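## Task

Finish with the right gripper commanded to full closure around the green scoop's handle: the handle sits across the centre of the pad width, the pad gap only slightly larger than the handle, the space between the fingers mostly filled by handle, and the pad centre falling between the handle's two ends (grip depth does not matter). The scoop must be raised off the table and motionless, touched by nothing except that gripper's fingers or the other arm somewhere above its base, and the grip must hold without help from that other arm. The blue scoop has to stay roughly where it began, displaced by no more than about a thumb's width and rotated only a little. Anything else that stays in place only because the robot is holding it does not count.

## Robot and tools

Robot: two arms, left_arm and right_arm. Each arm has six joints plus a parallel gripper. The names are labels only and do not say which side of a camera image an arm appears on. In the shared scene frame the origin lies on the table surface midway between the arms, +x runs out across the table, +z is up, and left_arm sits toward +y.

Tool execute_actions takes one argument, actions, a list holding at most one item. An empty list ([]) commands nothing and simply reports the current state. A wait item {"steps": N} (N up to 300) sends no command and returns after N control steps of 1/30 s each, counted from the previous result. A move item {"rows": [...], "steps": N} has 1 to 15 rows and N up to 15 (default 15). Each row drives one control step; if there are fewer rows than steps, the final row repeats. The optional boolean pictures decides whether camera images come back (they do by default). If the call is refused, nothing reaches the robot.

Every row is a single list of 14 numbers covering both arms, even when only one moves: left_arm waist, shoulder, elbow, wrist pitch, wrist yaw, wrist roll, opening, then the same seven for right_arm. The six joint values are absolute target angles in radians (not offsets), matching the Joint positions readout. Stated ranges per arm: waist -2.618 to 3.054, shoulder 0.000 to 3.142, elbow 0.000 to 3.142, wrist pitch -1.571 to 1.571, wrist yaw -1.571 to 1.571, wrist roll -2.094 to 2.094. The true limits may differ from these by up to 0.036 rad either way. A target more than 0.036 rad outside a stated limit, and farther out than the joint currently is, gets the call refused. A target beyond the true limit is clipped there, and the result prints "joint sent to its limit" (possibly about an earlier, still-running move); the absence of that line does not prove there is room left. Opening is an absolute value from -1 (closed) to +1 (fully open, pad gap 0.094 m).

Motion details: each joint's target is capped at a fixed lead over its measured angle each step (waist 0.202, shoulder 0.258, elbow 0.238, wrist pitch 0.573, wrist yaw and roll 0.522 rad), and if the targets would move the gripper over 70 mm from where it is, all are scaled back, so long moves take several calls. Friction may leave a joint up to about 0.031 rad short, and changes smaller than that may not move it. Between calls the arms keep heading to the last row sent until they settle or a step is HELD; after that only a new action makes them continue.

Tool zoom_image gives an enlarged view of part of a camera's latest image. Arguments: camera (cam_high, cam_low, cam_left_wrist or cam_right_wrist, each 504x504) and region [x0, y0, x1, y1] in image pixels from the top-left corner, no larger than 504 by 504.

Tool finished_scene takes scene (an integer, the current scene number) and closes that scene irreversibly; its result reports success and gives the next task. Replying without any tool call ends everything.

Reading results: the state line lists, per arm, end_effector_position (metres, scene frame) and end_effector_quat_wxyz. That point is between the finger pads, about 1 cm behind the fingertips; the gripper's fingers point along its +z and close along its y. Printed positions can be off, more so at long reach. Joint positions and Joint velocities give each arm's six joints (rad, rad/s) followed by the pad gap (m, m/s). grip_measured is the measured opening on the command scale, with a fixed per-gripper error up to about 1 mm. "joint command not followed" means a clearance check altered or blocked joint targets on some steps; HELD marks steps where all or part of a row was withheld. MOTOR HOT appears from 75 °C; OVER-TEMPERATURE FAULT lines mean an arm was halted (at 90 °C for 10 s) or went limp and dropped (at 100 °C).

Suggested order: look, locate each scoop and its handle in the cameras, bring the matching gripper above the handle with fingers open and the closing axis across the handle, descend, close, then lift clear and hold still. Handle one scoop without disturbing the other.

Gripping: away from -1 and +1 the fingers go to the opening you write. To hold something, command an opening a little under grip_measured, about 0.03 below for a firm hold; the final state must command full closure. Pads push about 50 to 62 N each, less on thin parts, with a brief spike at first contact.

Avoid: dropping or slipping the scoop, pushing objects off the table (fails the task), slamming or pressing hard into the table or objects, letting the arms collide or press on each other, moving the other scoop, and holding loads long enough to overheat a motor. Occasional brief tugs on held parts or nudges to loose objects may occur, so check the hold before finishing.

Each tool is called as name(argument=value, ...) on one line, values as JSON.

## Session

execute_actions(actions=[])

Scene clock: 0.00 s of 4200.00 s.
left_arm: end_effector_position=(+0.1142, +0.5933, +0.1526) grip_measured=+1.000 end_effector_quat_wxyz=(+0.191, -0.657, +0.682, -0.258) | right_arm: end_effector_position=(+0.1110, -0.0461, +0.4009) grip_measured=+1.000 end_effector_quat_wxyz=(+0.187, +0.279, +0.862, +0.379)
Joint positions: left_arm=[ 1.417  1.9    1.655 -1.468  0.641  0.104  0.094] | right_arm=[ 1.356  1.44   2.037 -1.361  0.377  1.764  0.094]
Joint velocities: left_arm=[-0.007  0.002 -0.012  0.007 -0.066 -0.037  0.   ] | right_arm=[-0.002 -0.017  0.002 -0.007 -0.037  0.007  0.   ]

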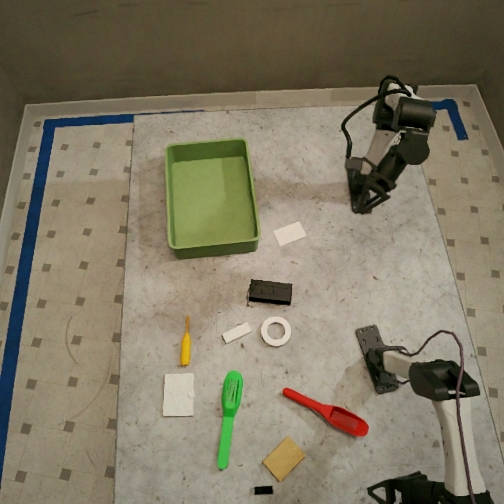

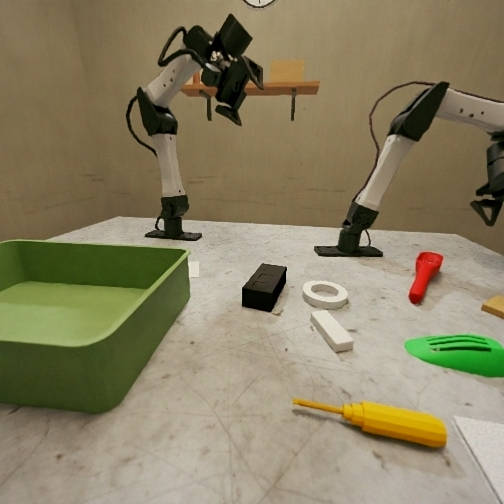

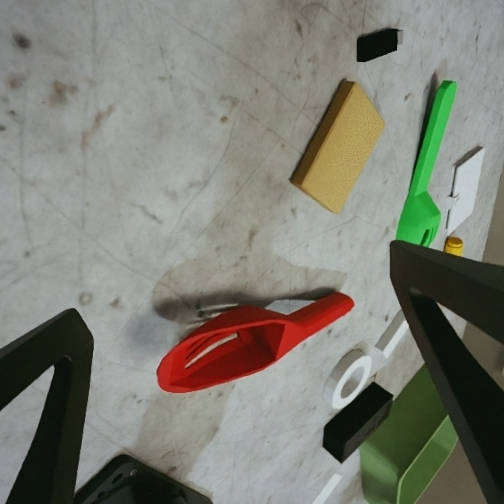

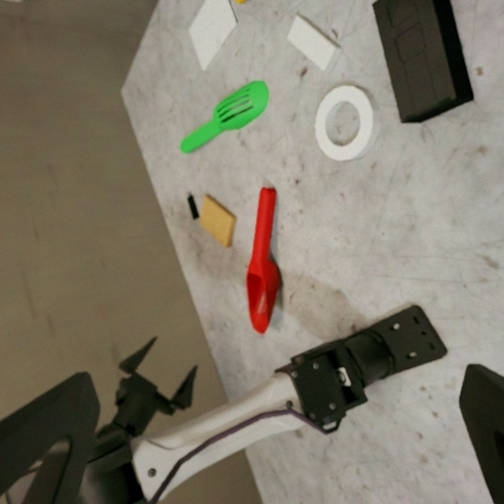

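execute_actions(actions=[{"rows":[[0.5,2.2,2.15,-1.52,0,0,1,0.3,1.6,1.5,-1.47,0,0,1]]}], pictures=false)

execute_actions(actions=[{"steps":50}])

Scene clock: 4.40 s of 4200.00 s.
left_arm: end_effector_position=(+0.3392, +0.5493, +0.1166) grip_measured=+1.000 end_effector_quat_wxyz=(+0.010, -0.356, +0.934, -0.017) | right_arm: end_effector_position=(+0.2028, -0.1739, +0.1664) grip_measured=+1.000 end_effector_quat_wxyz=(+0.030, +0.050, +0.998, -0.004)
Joint positions: left_arm=[ 0.568  2.217  2.128 -1.476  0.04   0.015  0.094] | right_arm=[ 0.691  1.615  1.513 -1.428  0.044  0.734  0.094]
Joint velocities: left_arm=[-1.624  0.002 -0.002 -0.066 -0.198 -0.037  0.   ] | right_arm=[-2.02   0.125 -0.208 -0.168 -0.256 -2.879  0.   ]
Steps of this call (steps 1 to 90: nothing new was sent; then 0.90 s passed at rest; steps 91 to 105: all 15 steps of this action). Readings (joint positions):
91: left_arm=[1.398 1.930 1.699 -1.504 0.567 0.091] | right_arm=[1.343 1.443 2.026 -1.360 0.350 1.727]
92: left_arm=[1.362 1.988 1.786 -1.530 0.466 0.074] | right_arm=[1.314 1.444 2.005 -1.361 0.316 1.677]
94: left_arm=[1.255 2.117 1.955 -1.520 0.297 0.050] | right_arm=[1.246 1.467 1.945 -1.370 0.260 1.576]
98: left_arm=[1.009 2.222 2.103 -1.475 0.120 0.025] | right_arm=[1.095 1.537 1.781 -1.380 0.162 1.341]
105: the state above

Scene clock: 6.07 s of 4200.00 s.
left_arm: end_effector_position=(+0.3476, +0.5279, +0.1166) grip_measured=+1.000 end_effector_quat_wxyz=(-0.010, -0.329, +0.944, -0.008) | right_arm: end_effector_position=(+0.2407, -0.2771, +0.1648) grip_measured=+1.000 end_effector_quat_wxyz=(+0.005, -0.114, +0.993, -0.005)
Joint positions: left_arm=[ 0.505  2.217  2.128 -1.507  0.009  0.01   0.094] | right_arm=[ 0.289  1.617  1.509 -1.455  0.012  0.005  0.094]
Joint velocities: left_arm=[ 0.002 -0.002  0.012 -0.007 -0.007 -0.066  0.   ] | right_arm=[-0.022 -0.017 -0.002  0.007  0.007  0.022  0.   ]
Steps of this call (steps 1 to 45: the robot went on to your last target; steps 46 to 50: nothing new was sent). Readings (joint positions):
1: left_arm=[0.517 2.217 2.128 -1.478 0.038 0.015] | right_arm=[0.619 1.617 1.509 -1.432 0.036 0.636]
2: left_arm=[0.478 2.217 2.128 -1.481 0.038 0.014] | right_arm=[0.547 1.617 1.509 -1.433 0.031 0.538]
4: left_arm=[0.441 2.217 2.128 -1.489 0.038 0.014] | right_arm=[0.407 1.617 1.509 -1.433 0.025 0.353]
8: left_arm=[0.472 2.217 2.128 -1.500 0.026 0.013] | right_arm=[0.285 1.617 1.509 -1.442 0.025 0.149]
50: the state above
All arms were judged still, so your last target was given up. Only a new action makes them travel on or press farther. Fingers that are still opening or closing keep moving.

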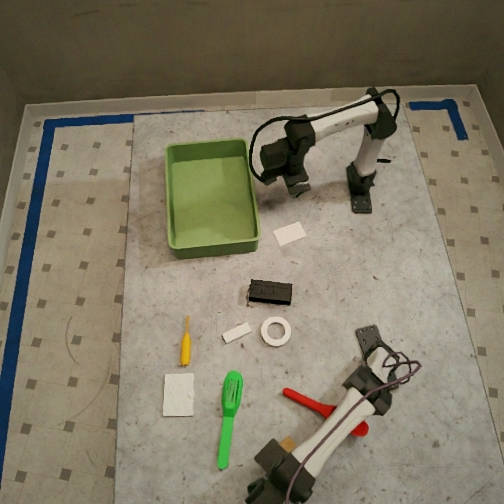

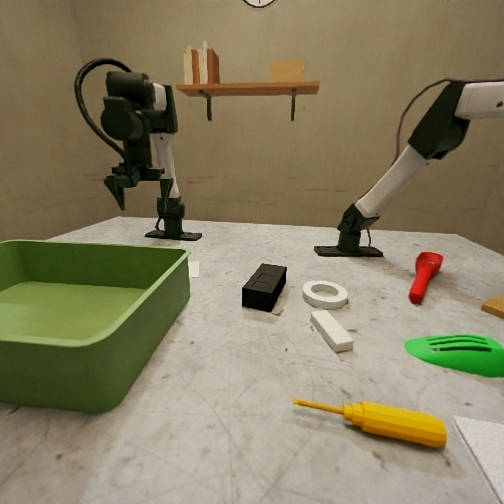

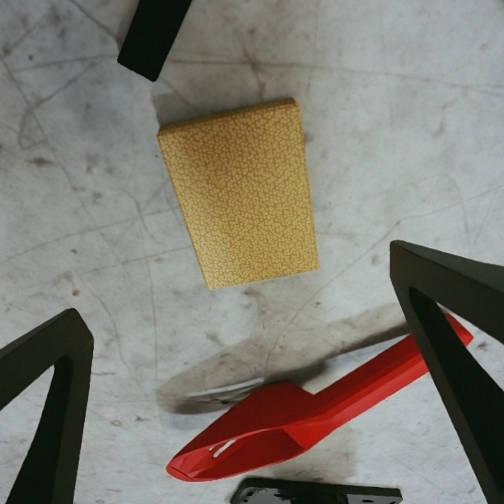

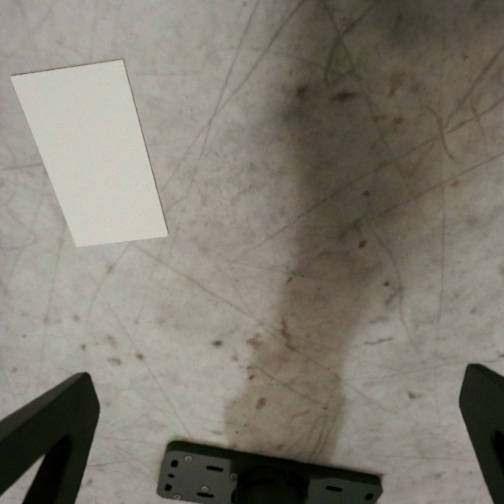

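execute_actions(actions=[{"rows":[[0.27,2.6,2.72,-1.55,0,-1.04,1,0.3,1.6,1.5,-1.47,0,0,1]]}], pictures=false)

execute_actions(actions=[{"steps":25}])

Scene clock: 9.27 s of 4200.00 s.
left_arm: end_effector_position=(+0.4917, +0.4728, +0.0862) grip_measured=+1.000 end_effector_quat_wxyz=(+0.062, -0.623, +0.779, -0.019) | right_arm: end_effector_position=(+0.2407, -0.2771, +0.1648) grip_measured=+1.000 end_effector_quat_wxyz=(+0.005, -0.114, +0.993, -0.005)
Joint positions: left_arm=[ 0.243  2.606  2.696 -1.531  0.005 -0.932  0.094] | right_arm=[ 0.289  1.617  1.509 -1.455  0.012  0.005  0.094]
Joint velocities: left_arm=[ 0.193 -0.076  0.081  0.081 -0.007 -0.711  0.   ] | right_arm=[-0.007  0.002 -0.002 -0.051  0.007  0.037  0.   ]
Steps of this call (steps 1 to 81: nothing new was sent; steps 82 to 96: all 15 steps of this action). Readings (joint positions):
82: left_arm=[0.496 2.236 2.157 -1.526 0.005 -0.036] | right_arm=[0.289 1.617 1.509 -1.455 0.012 0.005]
83: left_arm=[0.480 2.271 2.214 -1.540 0.000 -0.099] | right_arm=[0.289 1.617 1.509 -1.455 0.012 0.005]
85: left_arm=[0.424 2.354 2.320 -1.537 -0.003 -0.220] | right_arm=[0.289 1.617 1.509 -1.455 0.012 0.005]
89: left_arm=[0.295 2.564 2.592 -1.534 -0.002 -0.567] | right_arm=[0.289 1.617 1.509 -1.455 0.012 0.005]
96: the state above

Scene clock: 10.10 s of 4200.00 s.
left_arm: end_effector_position=(+0.4857, +0.4852, +0.0896) grip_measured=+1.000 end_effector_quat_wxyz=(+0.064, -0.670, +0.739, -0.022) | right_arm: end_effector_position=(+0.2407, -0.2771, +0.1648) grip_measured=+1.000 end_effector_quat_wxyz=(+0.005, -0.114, +0.993, -0.005)
Joint positions: left_arm=[ 0.269  2.601  2.701 -1.536  0.005 -1.029  0.094] | right_arm=[ 0.289  1.617  1.509 -1.455  0.012  0.005  0.094]
Joint velocities: left_arm=[ 0.002 -0.012  0.002 -0.037 -0.066  0.022  0.   ] | right_arm=[-0.007  0.002 -0.002  0.007 -0.066 -0.007  0.   ]
Steps of this call (steps 1 to 25: the robot went on to your last target). Readings (joint positions):
1: left_arm=[0.249 2.604 2.699 -1.531 0.005 -0.952] | right_arm=[0.289 1.617 1.509 -1.455 0.012 0.005]
2: left_arm=[0.255 2.602 2.700 -1.531 0.005 -0.967] | right_arm=[0.289 1.617 1.509 -1.455 0.012 0.005]
4: left_arm=[0.264 2.601 2.701 -1.532 0.005 -0.990] | right_arm=[0.289 1.617 1.509 -1.455 0.012 0.005]
8: left_arm=[0.269 2.601 2.701 -1.534 0.005 -1.014] | right_arm=[0.289 1.617 1.509 -1.455 0.012 0.005]
25: the state above

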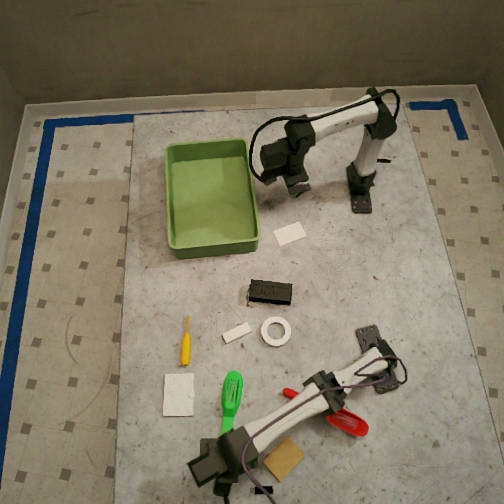

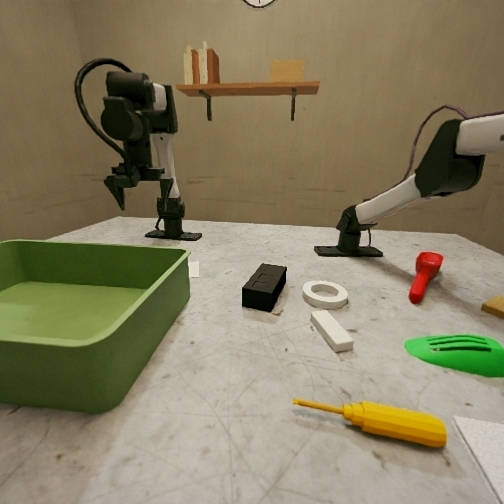

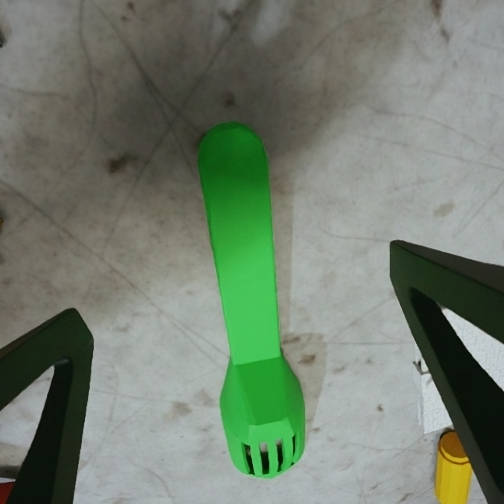

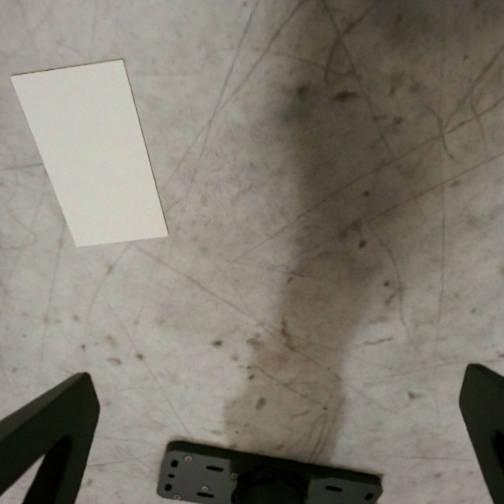

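execute_actions(actions=[{"rows":[[0.25,2.63,2.70,-1.5,0,-1.08,1,0.3,1.6,1.5,-1.47,0,0,1],[0.24,2.65,2.68,-1.48,0,-1.1,1,0.3,1.6,1.5,-1.47,0,0,1],[0.21,2.7,2.66,-1.45,0,-1.12,1,0.3,1.6,1.5,-1.47,0,0,1]]}], pictures=false)

execute_actions(actions=[{"steps":10}])

Scene clock: 12.07 s of 4200.00 s.
left_arm: end_effector_position=(+0.5074, +0.4585, +0.0388) grip_measured=+1.000 end_effector_quat_wxyz=(+0.042, -0.676, +0.736, -0.017) | right_arm: end_effector_position=(+0.2407, -0.2771, +0.1648) grip_measured=+1.000 end_effector_quat_wxyz=(+0.005, -0.114, +0.993, -0.005)
Joint positions: left_arm=[ 0.205  2.695  2.68  -1.464  0.002 -1.106  0.094] | right_arm=[ 0.289  1.617  1.509 -1.455  0.012  0.005  0.094]
Joint velocities: left_arm=[-0.012  0.002 -0.007  0.139  0.007  0.007  0.   ] | right_arm=[-0.007  0.007 -0.002 -0.022 -0.007  0.007  0.   ]
Steps of this call (steps 1 to 15: the robot went on to your last target; steps 16 to 44: nothing new was sent; steps 45 to 59: all 15 steps of this action). Readings (joint positions):
45: left_arm=[0.269 2.601 2.701 -1.534 0.005 -1.035] | right_arm=[0.289 1.617 1.509 -1.455 0.012 0.005]
46: left_arm=[0.267 2.603 2.701 -1.528 0.004 -1.045] | right_arm=[0.289 1.617 1.509 -1.455 0.012 0.005]
48: left_arm=[0.256 2.618 2.701 -1.503 0.002 -1.068] | right_arm=[0.289 1.617 1.509 -1.455 0.012 0.005]
52: left_arm=[0.219 2.672 2.693 -1.471 0.002 -1.093] | right_arm=[0.289 1.617 1.509 -1.455 0.012 0.005]
59: the state above

Scene clock: 12.40 s of 4200.00 s.
left_arm: end_effector_position=(+0.5086, +0.4590, +0.0390) grip_measured=+1.000 end_effector_quat_wxyz=(+0.045, -0.677, +0.734, -0.018) | right_arm: end_effector_position=(+0.2407, -0.2771, +0.1648) grip_measured=+1.000 end_effector_quat_wxyz=(+0.005, -0.114, +0.993, -0.005)
Joint positions: left_arm=[ 0.205  2.695  2.68  -1.459  0.002 -1.109  0.094] | right_arm=[ 0.289  1.617  1.509 -1.455  0.012  0.005  0.094]
Joint velocities: left_arm=[ 0.007 -0.007 -0.017 -0.081  0.007 -0.037  0.   ] | right_arm=[-0.002 -0.002  0.002  0.051 -0.066 -0.007  0.   ]
Steps of this call (steps 1 to 10: the robot went on to your last target). Readings (joint positions):
1: left_arm=[0.205 2.695 2.680 -1.462 0.002 -1.107] | right_arm=[0.289 1.617 1.509 -1.455 0.012 0.005]
2: left_arm=[0.205 2.695 2.680 -1.462 0.002 -1.107] | right_arm=[0.289 1.617 1.509 -1.455 0.012 0.005]
4: left_arm=[0.205 2.695 2.680 -1.461 0.002 -1.108] | right_arm=[0.289 1.617 1.509 -1.455 0.012 0.005]
8: left_arm=[0.205 2.695 2.680 -1.460 0.002 -1.109] | right_arm=[0.289 1.617 1.509 -1.455 0.012 0.005]
10: the state above

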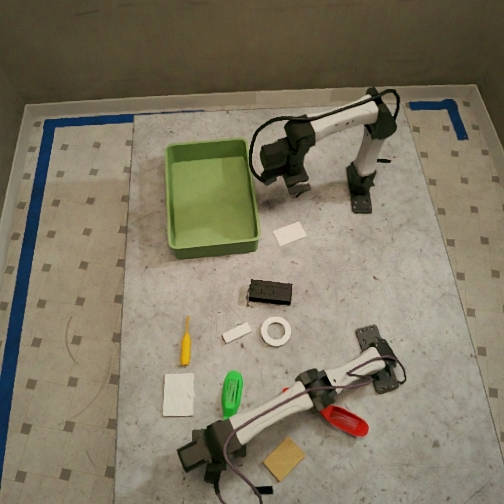

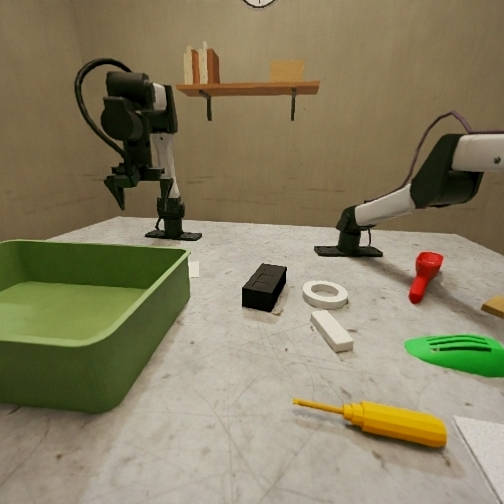

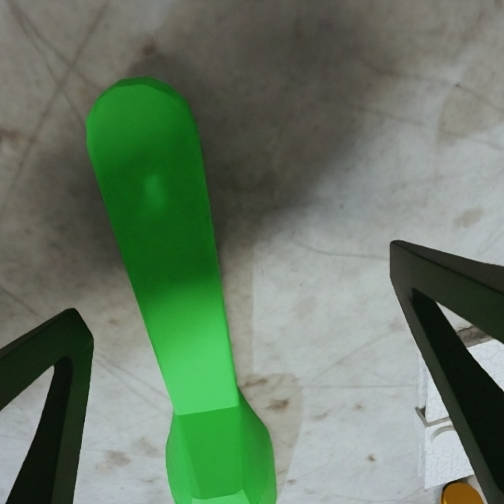

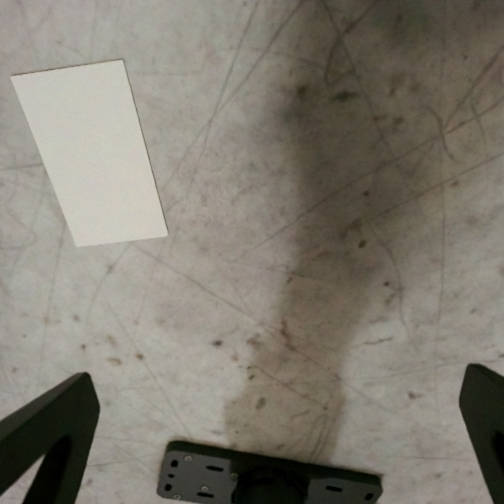

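Lowering the elbow by 0.09 gives −2.4 cm in z and about −1.6 cm in r.

execute_actions(actions=[{"rows":[[0.21,2.7,2.66,-1.49,0,-1.12,1,0.3,1.6,1.5,-1.47,0,0,1],[0.21,2.7,2.62,-1.49,0,-1.12,1,0.3,1.6,1.5,-1.47,0,0,1],[0.21,2.7,2.575,-1.49,0,-1.12,1,0.3,1.6,1.5,-1.47,0,0,1]]}])

Scene clock: 13.57 s of 4200.00 s.
left_arm: end_effector_position=(+0.4895, +0.4514, +0.0200) grip_measured=+1.000 end_effector_quat_wxyz=(-0.000, -0.678, +0.735, -0.001) | right_arm: end_effector_position=(+0.2407, -0.2771, +0.1648) grip_measured=+1.000 end_effector_quat_wxyz=(+0.005, -0.114, +0.993, -0.005)
Joint positions: left_arm=[ 0.205  2.691  2.599 -1.479  0.002 -1.11   0.094] | right_arm=[ 0.289  1.617  1.509 -1.455  0.012  0.005  0.094]
Joint velocities: left_arm=[-0.017  0.007 -0.022 -0.007 -0.007  0.007  0.   ] | right_arm=[ 0.002 -0.007  0.007  0.007 -0.007 -0.051  0.   ]
Steps of this call (steps 1 to 15: the robot went on to your last target; steps 16 to 20: nothing new was sent; steps 21 to 35: all 15 steps of this action). Readings (joint positions):
21: left_arm=[0.205 2.695 2.680 -1.460 0.002 -1.110] | right_arm=[0.289 1.617 1.509 -1.455 0.012 0.005]
22: left_arm=[0.205 2.695 2.675 -1.462 0.002 -1.110] | right_arm=[0.289 1.617 1.509 -1.455 0.012 0.005]
24: left_arm=[0.205 2.689 2.641 -1.463 0.002 -1.110] | right_arm=[0.289 1.617 1.509 -1.455 0.012 0.005]
28: left_arm=[0.205 2.691 2.600 -1.477 0.002 -1.110] | right_arm=[0.289 1.617 1.509 -1.455 0.012 0.005]
35: the state above

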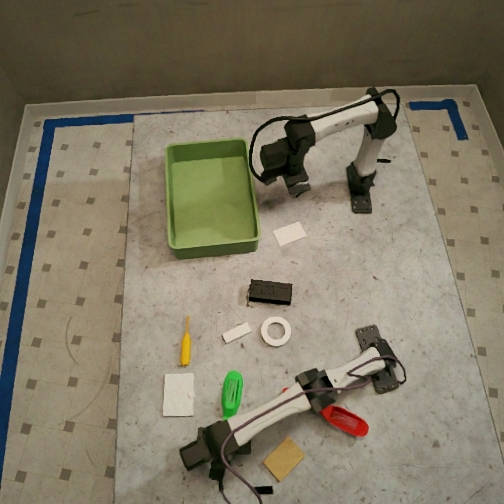

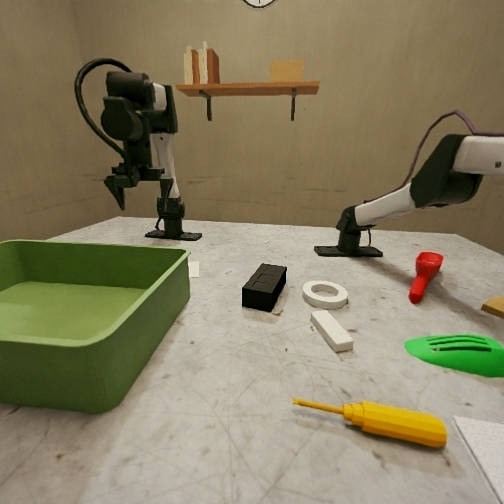

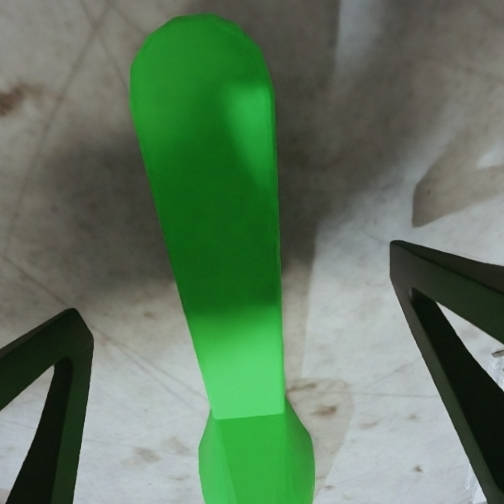

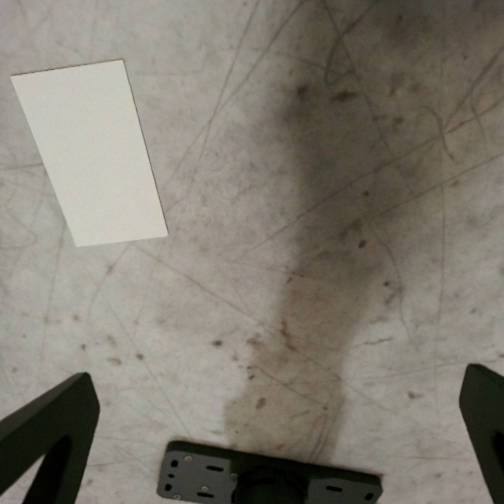

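execute_actions(actions=[{"rows":[[0.21,2.715,2.565,-1.49,0,-1.12,1,0.3,1.6,1.5,-1.47,0,0,1],[0.21,2.715,2.565,-1.49,0,-1.12,1,0.3,1.6,1.5,-1.47,0,0,1],[0.21,2.715,2.565,-1.49,0,-1.12,1,0.3,1.6,1.5,-1.47,0,0,1],[0.21,2.715,2.565,-1.49,0,-1.12,1,0.3,1.6,1.5,-1.47,0,0,1],[0.21,2.715,2.565,-1.49,0,-1.12,-1,0.3,1.6,1.5,-1.47,0,0,1]]}], pictures=false)

execute_actions(actions=[{"steps":20}])

Scene clock: 15.63 s of 4200.00 s.
left_arm: end_effector_position=(+0.4890, +0.4512, +0.0200) grip_measured=-0.425 end_effector_quat_wxyz=(-0.001, -0.679, +0.734, -0.000) | right_arm: end_effector_position=(+0.2407, -0.2771, +0.1648) grip_measured=+1.000 end_effector_quat_wxyz=(+0.005, -0.114, +0.993, -0.005)
Joint positions: left_arm=[ 0.205  2.691  2.599 -1.481  0.002 -1.114  0.027] | right_arm=[ 0.289  1.617  1.509 -1.455  0.012  0.005  0.094]
Joint velocities: left_arm=[-0.032  0.002 -0.007  0.007  0.022  0.095  0.001] | right_arm=[-0.022  0.002  0.002  0.022  0.007 -0.022  0.   ]
Steps of this call (steps 1 to 15: the robot went on to your last target; steps 16 to 47: nothing new was sent; steps 48 to 62: all 15 steps of this action). Readings (joint positions):
48: left_arm=[0.205 2.691 2.599 -1.479 0.002 -1.110] | right_arm=[0.289 1.617 1.509 -1.455 0.012 0.005]
49: left_arm=[0.205 2.691 2.599 -1.479 0.002 -1.110] | right_arm=[0.289 1.617 1.509 -1.455 0.012 0.005]
51: left_arm=[0.205 2.691 2.599 -1.479 0.002 -1.110] | right_arm=[0.289 1.617 1.509 -1.455 0.012 0.005]
55: left_arm=[0.205 2.691 2.599 -1.479 0.002 -1.110] | right_arm=[0.289 1.617 1.509 -1.455 0.012 0.005]
62: the state above

Scene clock: 16.30 s of 4200.00 s.
left_arm: end_effector_position=(+0.4890, +0.4512, +0.0200) grip_measured=-0.425 end_effector_quat_wxyz=(-0.001, -0.679, +0.734, -0.000) | right_arm: end_effector_position=(+0.2407, -0.2771, +0.1648) grip_measured=+1.000 end_effector_quat_wxyz=(+0.005, -0.114, +0.993, -0.005)
Joint positions: left_arm=[ 0.205  2.691  2.599 -1.481  0.002 -1.114  0.027] | right_arm=[ 0.289  1.617  1.509 -1.455  0.012  0.005  0.094]
Joint velocities: left_arm=[-0.012  0.012 -0.007 -0.007  0.022 -0.022 -0.   ] | right_arm=[-0.007 -0.012  0.007  0.007 -0.051 -0.007  0.   ]
Steps of this call (steps 1 to 15: the robot went on to your last target; steps 16 to 20: nothing new was sent). Readings (joint positions):
1: left_arm=[0.205 2.691 2.599 -1.481 0.002 -1.114] | right_arm=[0.289 1.617 1.509 -1.455 0.012 0.005]
2: left_arm=[0.205 2.691 2.599 -1.481 0.002 -1.114] | right_arm=[0.289 1.617 1.509 -1.455 0.012 0.005]
4: left_arm=[0.205 2.691 2.599 -1.481 0.002 -1.114] | right_arm=[0.289 1.617 1.509 -1.455 0.012 0.005]
8: left_arm=[0.205 2.691 2.599 -1.481 0.002 -1.114] | right_arm=[0.289 1.617 1.509 -1.455 0.012 0.005]
20: the state above
All arms were judged still, so your last target was given up. Only a new action makes them travel on or press farther. Fingers that are still opening or closing keep moving.

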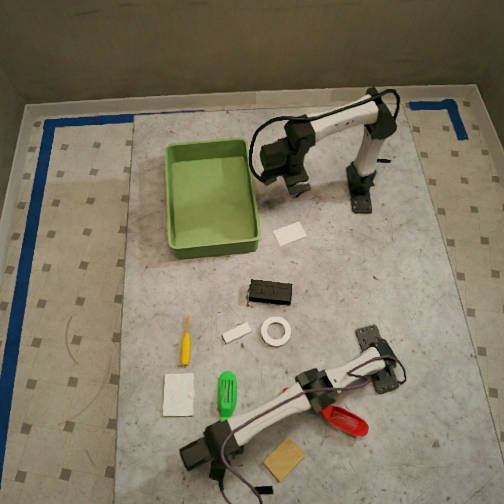

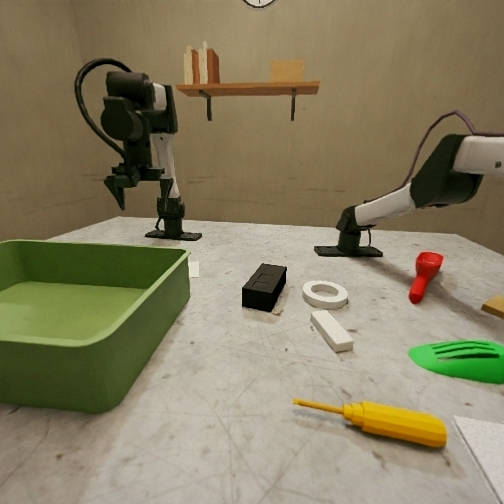

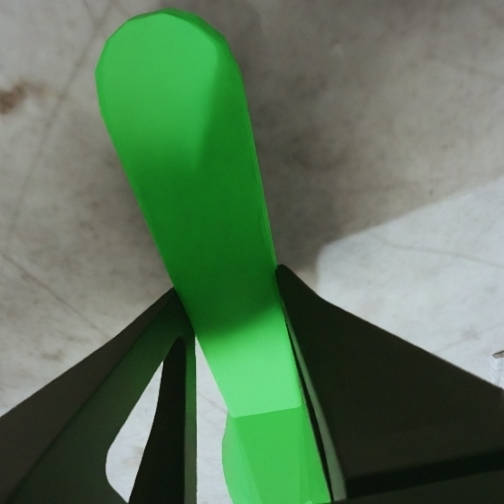

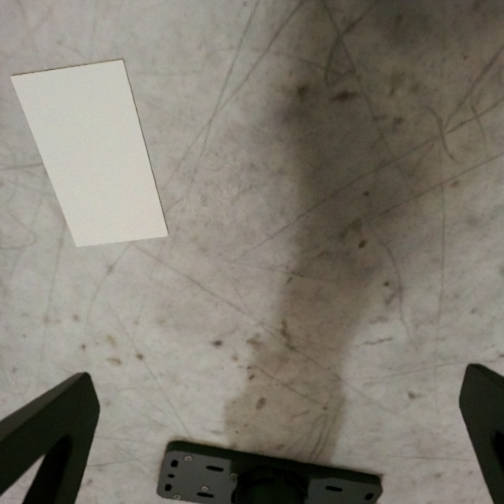

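execute_actions(actions=[{"rows":[[0.21,2.65,2.59,-1.49,0,-1.12,-1,0.2,1.6,1.5,-1.47,0,0,1],[0.21,2.6,2.57,-1.49,0,-1.12,-1,0.1,1.6,1.5,-1.47,0,0,1],[0.21,2.55,2.53,-1.49,0,-1.12,-1,0,1.6,1.5,-1.47,0,0,1],[0.21,2.5,2.48,-1.49,0,-1.12,-1,-0.1,1.6,1.5,-1.47,0,0,1],[0.21,2.45,2.42,-1.49,0,-1.12,-1,-0.1,1.6,1.5,-1.47,0,0,1],[0.21,2.4,2.36,-1.49,0,-1.12,-1,-0.1,1.6,1.5,-1.47,0,0,1],[0.21,2.34,2.29,-1.49,0,-1.12,-1,-0.1,1.6,1.5,-1.47,0,0,1],[0.21,2.28,2.22,-1.49,0,-1.12,-1,-0.1,1.6,1.5,-1.47,0,0,1],[0.21,2.22,2.15,-1.49,0,-1.12,-1,-0.1,1.6,1.5,-1.47,0,0,1],[0.21,2.16,2.09,-1.49,0,-1.12,-1,-0.1,1.6,1.5,-1.47,0,0,1],[0.21,2.1,2.03,-1.49,0,-1.12,-1,-0.1,1.6,1.5,-1.47,0,0,1],[0.21,2.04,1.97,-1.49,0,-1.12,-1,-0.1,1.6,1.5,-1.47,0,0,1],[0.21,1.98,1.91,-1.49,0,-1.12,-1,-0.1,1.6,1.5,-1.47,0,0,1],[0.21,1.92,1.85,-1.49,0,-1.12,-1,-0.1,1.6,1.5,-1.47,0,0,1]]}])

Scene clock: 18.87 s of 4200.00 s.
left_arm: end_effector_position=(+0.3752, +0.4058, +0.1659) grip_measured=-0.425 end_effector_quat_wxyz=(+0.031, -0.679, +0.733, -0.013) | right_arm: end_effector_position=(+0.2437, -0.3893, +0.1648) grip_measured=+1.000 end_effector_quat_wxyz=(+0.004, +0.085, +0.996, -0.004)
Joint positions: left_arm=[ 0.205  1.965  1.941 -1.48   0.002 -1.114  0.027] | right_arm=[-0.111  1.617  1.509 -1.455  0.008  0.003  0.094]
Joint velocities: left_arm=[-0.002 -1.346 -1.077 -0.418 -0.037 -0.051  0.001] | right_arm=[ 0.007 -0.002 -0.002  0.051  0.081  0.007  0.   ]
Steps of this call (steps 1 to 62: nothing new was sent; steps 63 to 77: all 15 steps of this action). Readings (joint positions):
63: left_arm=[0.205 2.689 2.599 -1.481 0.002 -1.114] | right_arm=[0.281 1.617 1.509 -1.455 0.007 0.005]
64: left_arm=[0.205 2.681 2.596 -1.481 0.002 -1.114] | right_arm=[0.253 1.617 1.509 -1.455 -0.001 0.004]
66: left_arm=[0.205 2.630 2.548 -1.477 0.002 -1.114] | right_arm=[0.137 1.617 1.509 -1.455 -0.007 0.003]
70: left_arm=[0.205 2.411 2.349 -1.470 0.002 -1.114] | right_arm=[-0.094 1.617 1.509 -1.455 0.004 0.003]
77: the state above

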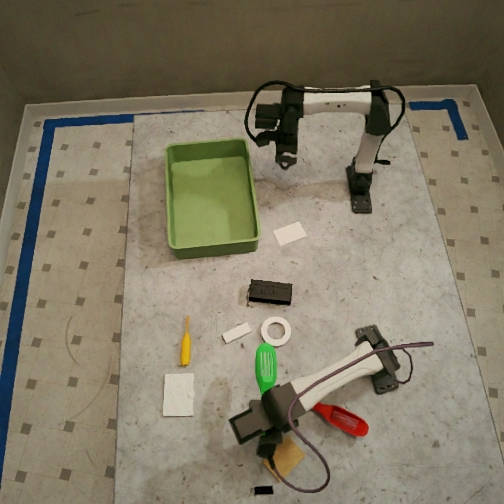

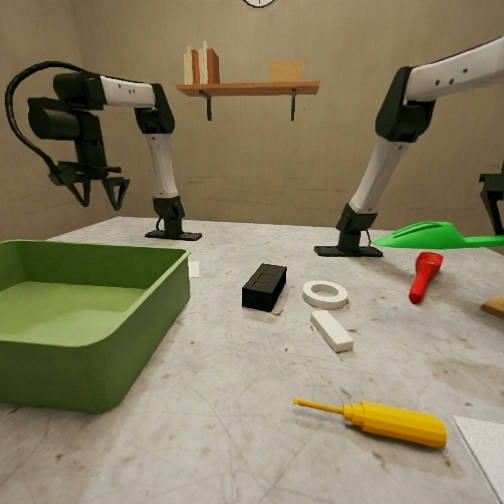

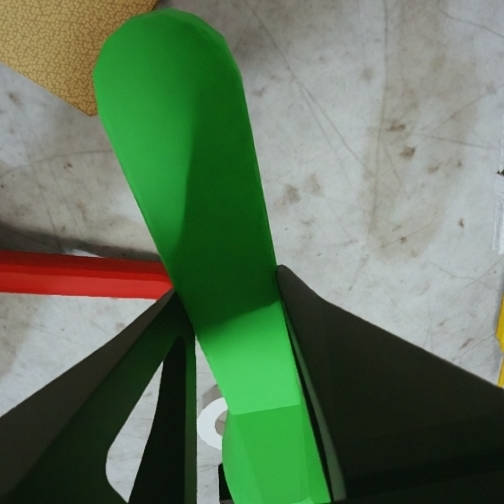

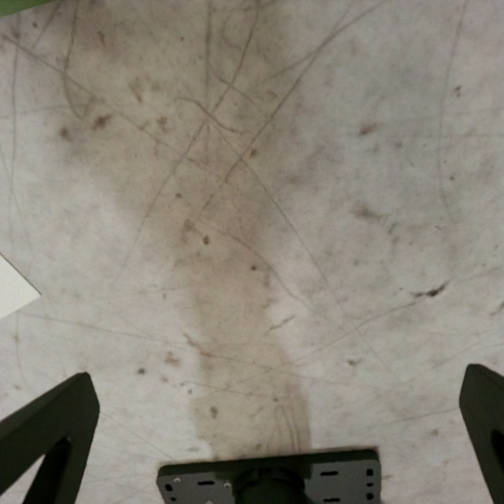

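execute_actions(actions=[{"rows":[[-1.3,1.92,1.85,-1.49,0,-1.12,-1,-0.1,1.6,1.5,-1.47,0,0,1]]}], pictures=false)

execute_actions(actions=[{"steps":20}], pictures=false)

execute_actions(actions=[{"rows":[[-1.3,1.92,1.78,-1.43,0,-1.12,-1,-0.1,1.6,1.5,-1.47,0,0,1],[-1.3,1.92,1.72,-1.37,0,-1.12,-1,-0.1,1.6,1.5,-1.47,0,0,1],[-1.3,1.92,1.66,-1.31,0,-1.12,-1,-0.1,1.6,1.5,-1.47,0,0,1],[-1.3,1.92,1.6,-1.25,0,-1.12,-1,-0.1,1.6,1.5,-1.47,0,0,1],[-1.3,1.92,1.54,-1.19,0,-1.12,-1,-0.1,1.6,1.5,-1.47,0,0,1],[-1.3,1.92,1.48,-1.13,0,-1.12,-1,-0.1,1.6,1.5,-1.47,0,0,1],[-1.3,1.92,1.42,-1.07,0,-1.12,-1,-0.1,1.6,1.5,-1.47,0,0,1],[-1.3,1.92,1.37,-1.02,0,-1.12,-1,-0.1,1.6,1.5,-1.47,0,0,1],[-1.3,1.92,1.33,-0.98,0,-1.12,-1,-0.1,1.6,1.5,-1.47,0,0,1]]}])

Scene clock: 21.37 s of 4200.00 s.
left_arm: end_effector_position=(+0.3436, +0.0853, +0.1716) grip_measured=-0.425 end_effector_quat_wxyz=(+0.029, -0.300, +0.953, -0.024) | right_arm: end_effector_position=(+0.2437, -0.3893, +0.1648) grip_measured=+1.000 end_effector_quat_wxyz=(+0.004, +0.085, +0.996, -0.004)
Joint positions: left_arm=[-0.68   1.903  1.877 -1.47  -0.008 -1.114  0.027] | right_arm=[-0.111  1.617  1.509 -1.455  0.008  0.003  0.094]
Joint velocities: left_arm=[-1.888  0.017  0.012 -0.007 -0.081  0.022  0.   ] | right_arm=[-0.002 -0.007 -0.002  0.051  0.037 -0.066  0.   ]
Steps of this call (steps 1 to 30: the robot went on to your last target; steps 31 to 60: nothing new was sent; steps 61 to 75: all 15 steps of this action). Readings (joint positions):
61: left_arm=[0.189 1.903 1.877 -1.499 -0.006 -1.114] | right_arm=[-0.111 1.617 1.509 -1.455 0.008 0.003]
62: left_arm=[0.157 1.903 1.877 -1.498 -0.015 -1.114] | right_arm=[-0.111 1.617 1.509 -1.455 0.008 0.003]
64: left_arm=[0.048 1.903 1.877 -1.492 -0.017 -1.114] | right_arm=[-0.111 1.617 1.509 -1.455 0.008 0.003]
68: left_arm=[-0.212 1.903 1.877 -1.479 -0.014 -1.114] | right_arm=[-0.111 1.617 1.509 -1.455 0.008 0.003]
75: the state above

Scene clock: 22.03 s of 4200.00 s.
left_arm: end_effector_position=(+0.1762, -0.0710, +0.1716) grip_measured=-0.426 end_effector_quat_wxyz=(+0.014, +0.007, +0.999, -0.033) | right_arm: end_effector_position=(+0.2437, -0.3893, +0.1648) grip_measured=+1.000 end_effector_quat_wxyz=(+0.004, +0.085, +0.996, -0.004)
Joint positions: left_arm=[-1.303  1.903  1.877 -1.474  0.004 -1.114  0.027] | right_arm=[-0.111  1.617  1.509 -1.455  0.008  0.003  0.094]
Joint velocities: left_arm=[-0.022 -0.022  0.012 -0.007 -0.007 -0.081 -0.001] | right_arm=[ 0.002 -0.002  0.007 -0.081 -0.066  0.007  0.   ]
Steps of this call (steps 1 to 20: the robot went on to your last target). Readings (joint positions):
1: left_arm=[-0.748 1.903 1.877 -1.470 -0.007 -1.114] | right_arm=[-0.111 1.617 1.509 -1.455 0.008 0.003]
2: left_arm=[-0.815 1.903 1.877 -1.470 -0.007 -1.114] | right_arm=[-0.111 1.617 1.509 -1.455 0.008 0.003]
4: left_arm=[-0.949 1.903 1.877 -1.469 -0.006 -1.114] | right_arm=[-0.111 1.617 1.509 -1.455 0.008 0.003]
8: left_arm=[-1.216 1.903 1.877 -1.469 -0.005 -1.114] | right_arm=[-0.111 1.617 1.509 -1.455 0.008 0.003]
20: the state above

Scene clock: 22.53 s of 4200.00 s.
left_arm: end_effector_position=(+0.1602, -0.0370, +0.0295) grip_measured=-0.426 end_effector_quat_wxyz=(-0.017, +0.007, +0.999, +0.030) | right_arm: end_effector_position=(+0.2437, -0.3893, +0.1648) grip_measured=+1.000 end_effector_quat_wxyz=(+0.004, +0.085, +0.996, -0.004)
Joint positions: left_arm=[-1.303  1.927  1.339 -1.051  0.004 -1.114  0.027] | right_arm=[-0.111  1.617  1.509 -1.455  0.008  0.003  0.094]
Joint velocities: left_arm=[ 0.002 -0.046  0.002  0.549  0.022 -0.037 -0.002] | right_arm=[-0.002 -0.002  0.002  0.022 -0.037  0.007  0.   ]
Steps of this call (steps 1 to 15: all 15 steps of this action). Readings (joint positions):
1: left_arm=[-1.303 1.902 1.866 -1.466 0.004 -1.114] | right_arm=[-0.111 1.617 1.509 -1.455 0.008 0.003]
2: left_arm=[-1.303 1.898 1.840 -1.447 0.004 -1.114] | right_arm=[-0.111 1.617 1.509 -1.455 0.008 0.003]
4: left_arm=[-1.303 1.895 1.745 -1.386 0.004 -1.114] | right_arm=[-0.111 1.617 1.509 -1.455 0.008 0.003]
8: left_arm=[-1.303 1.901 1.492 -1.216 0.004 -1.114] | right_arm=[-0.111 1.617 1.509 -1.455 0.008 0.003]
15: the state above

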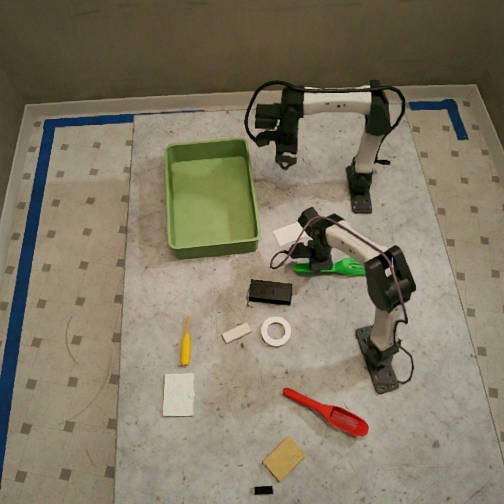

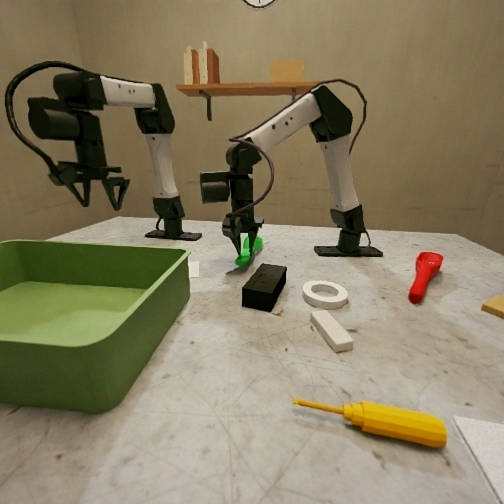

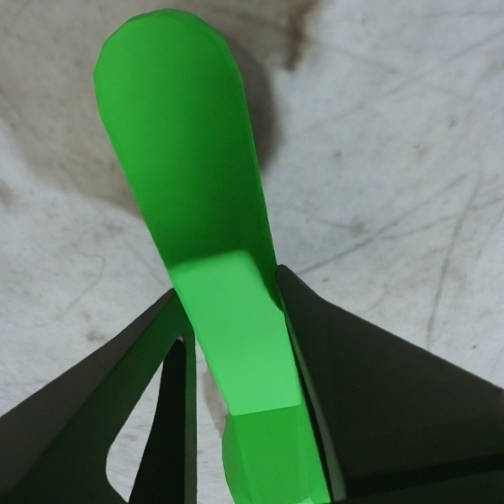

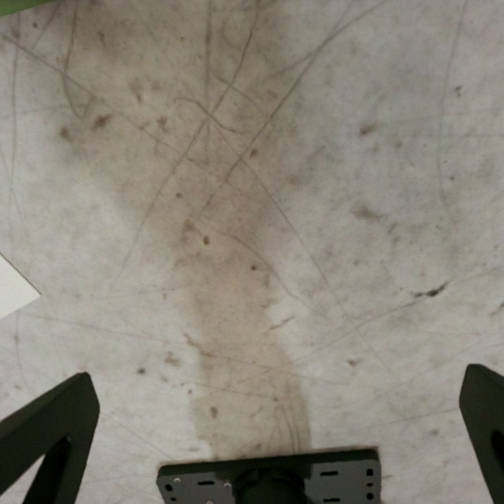

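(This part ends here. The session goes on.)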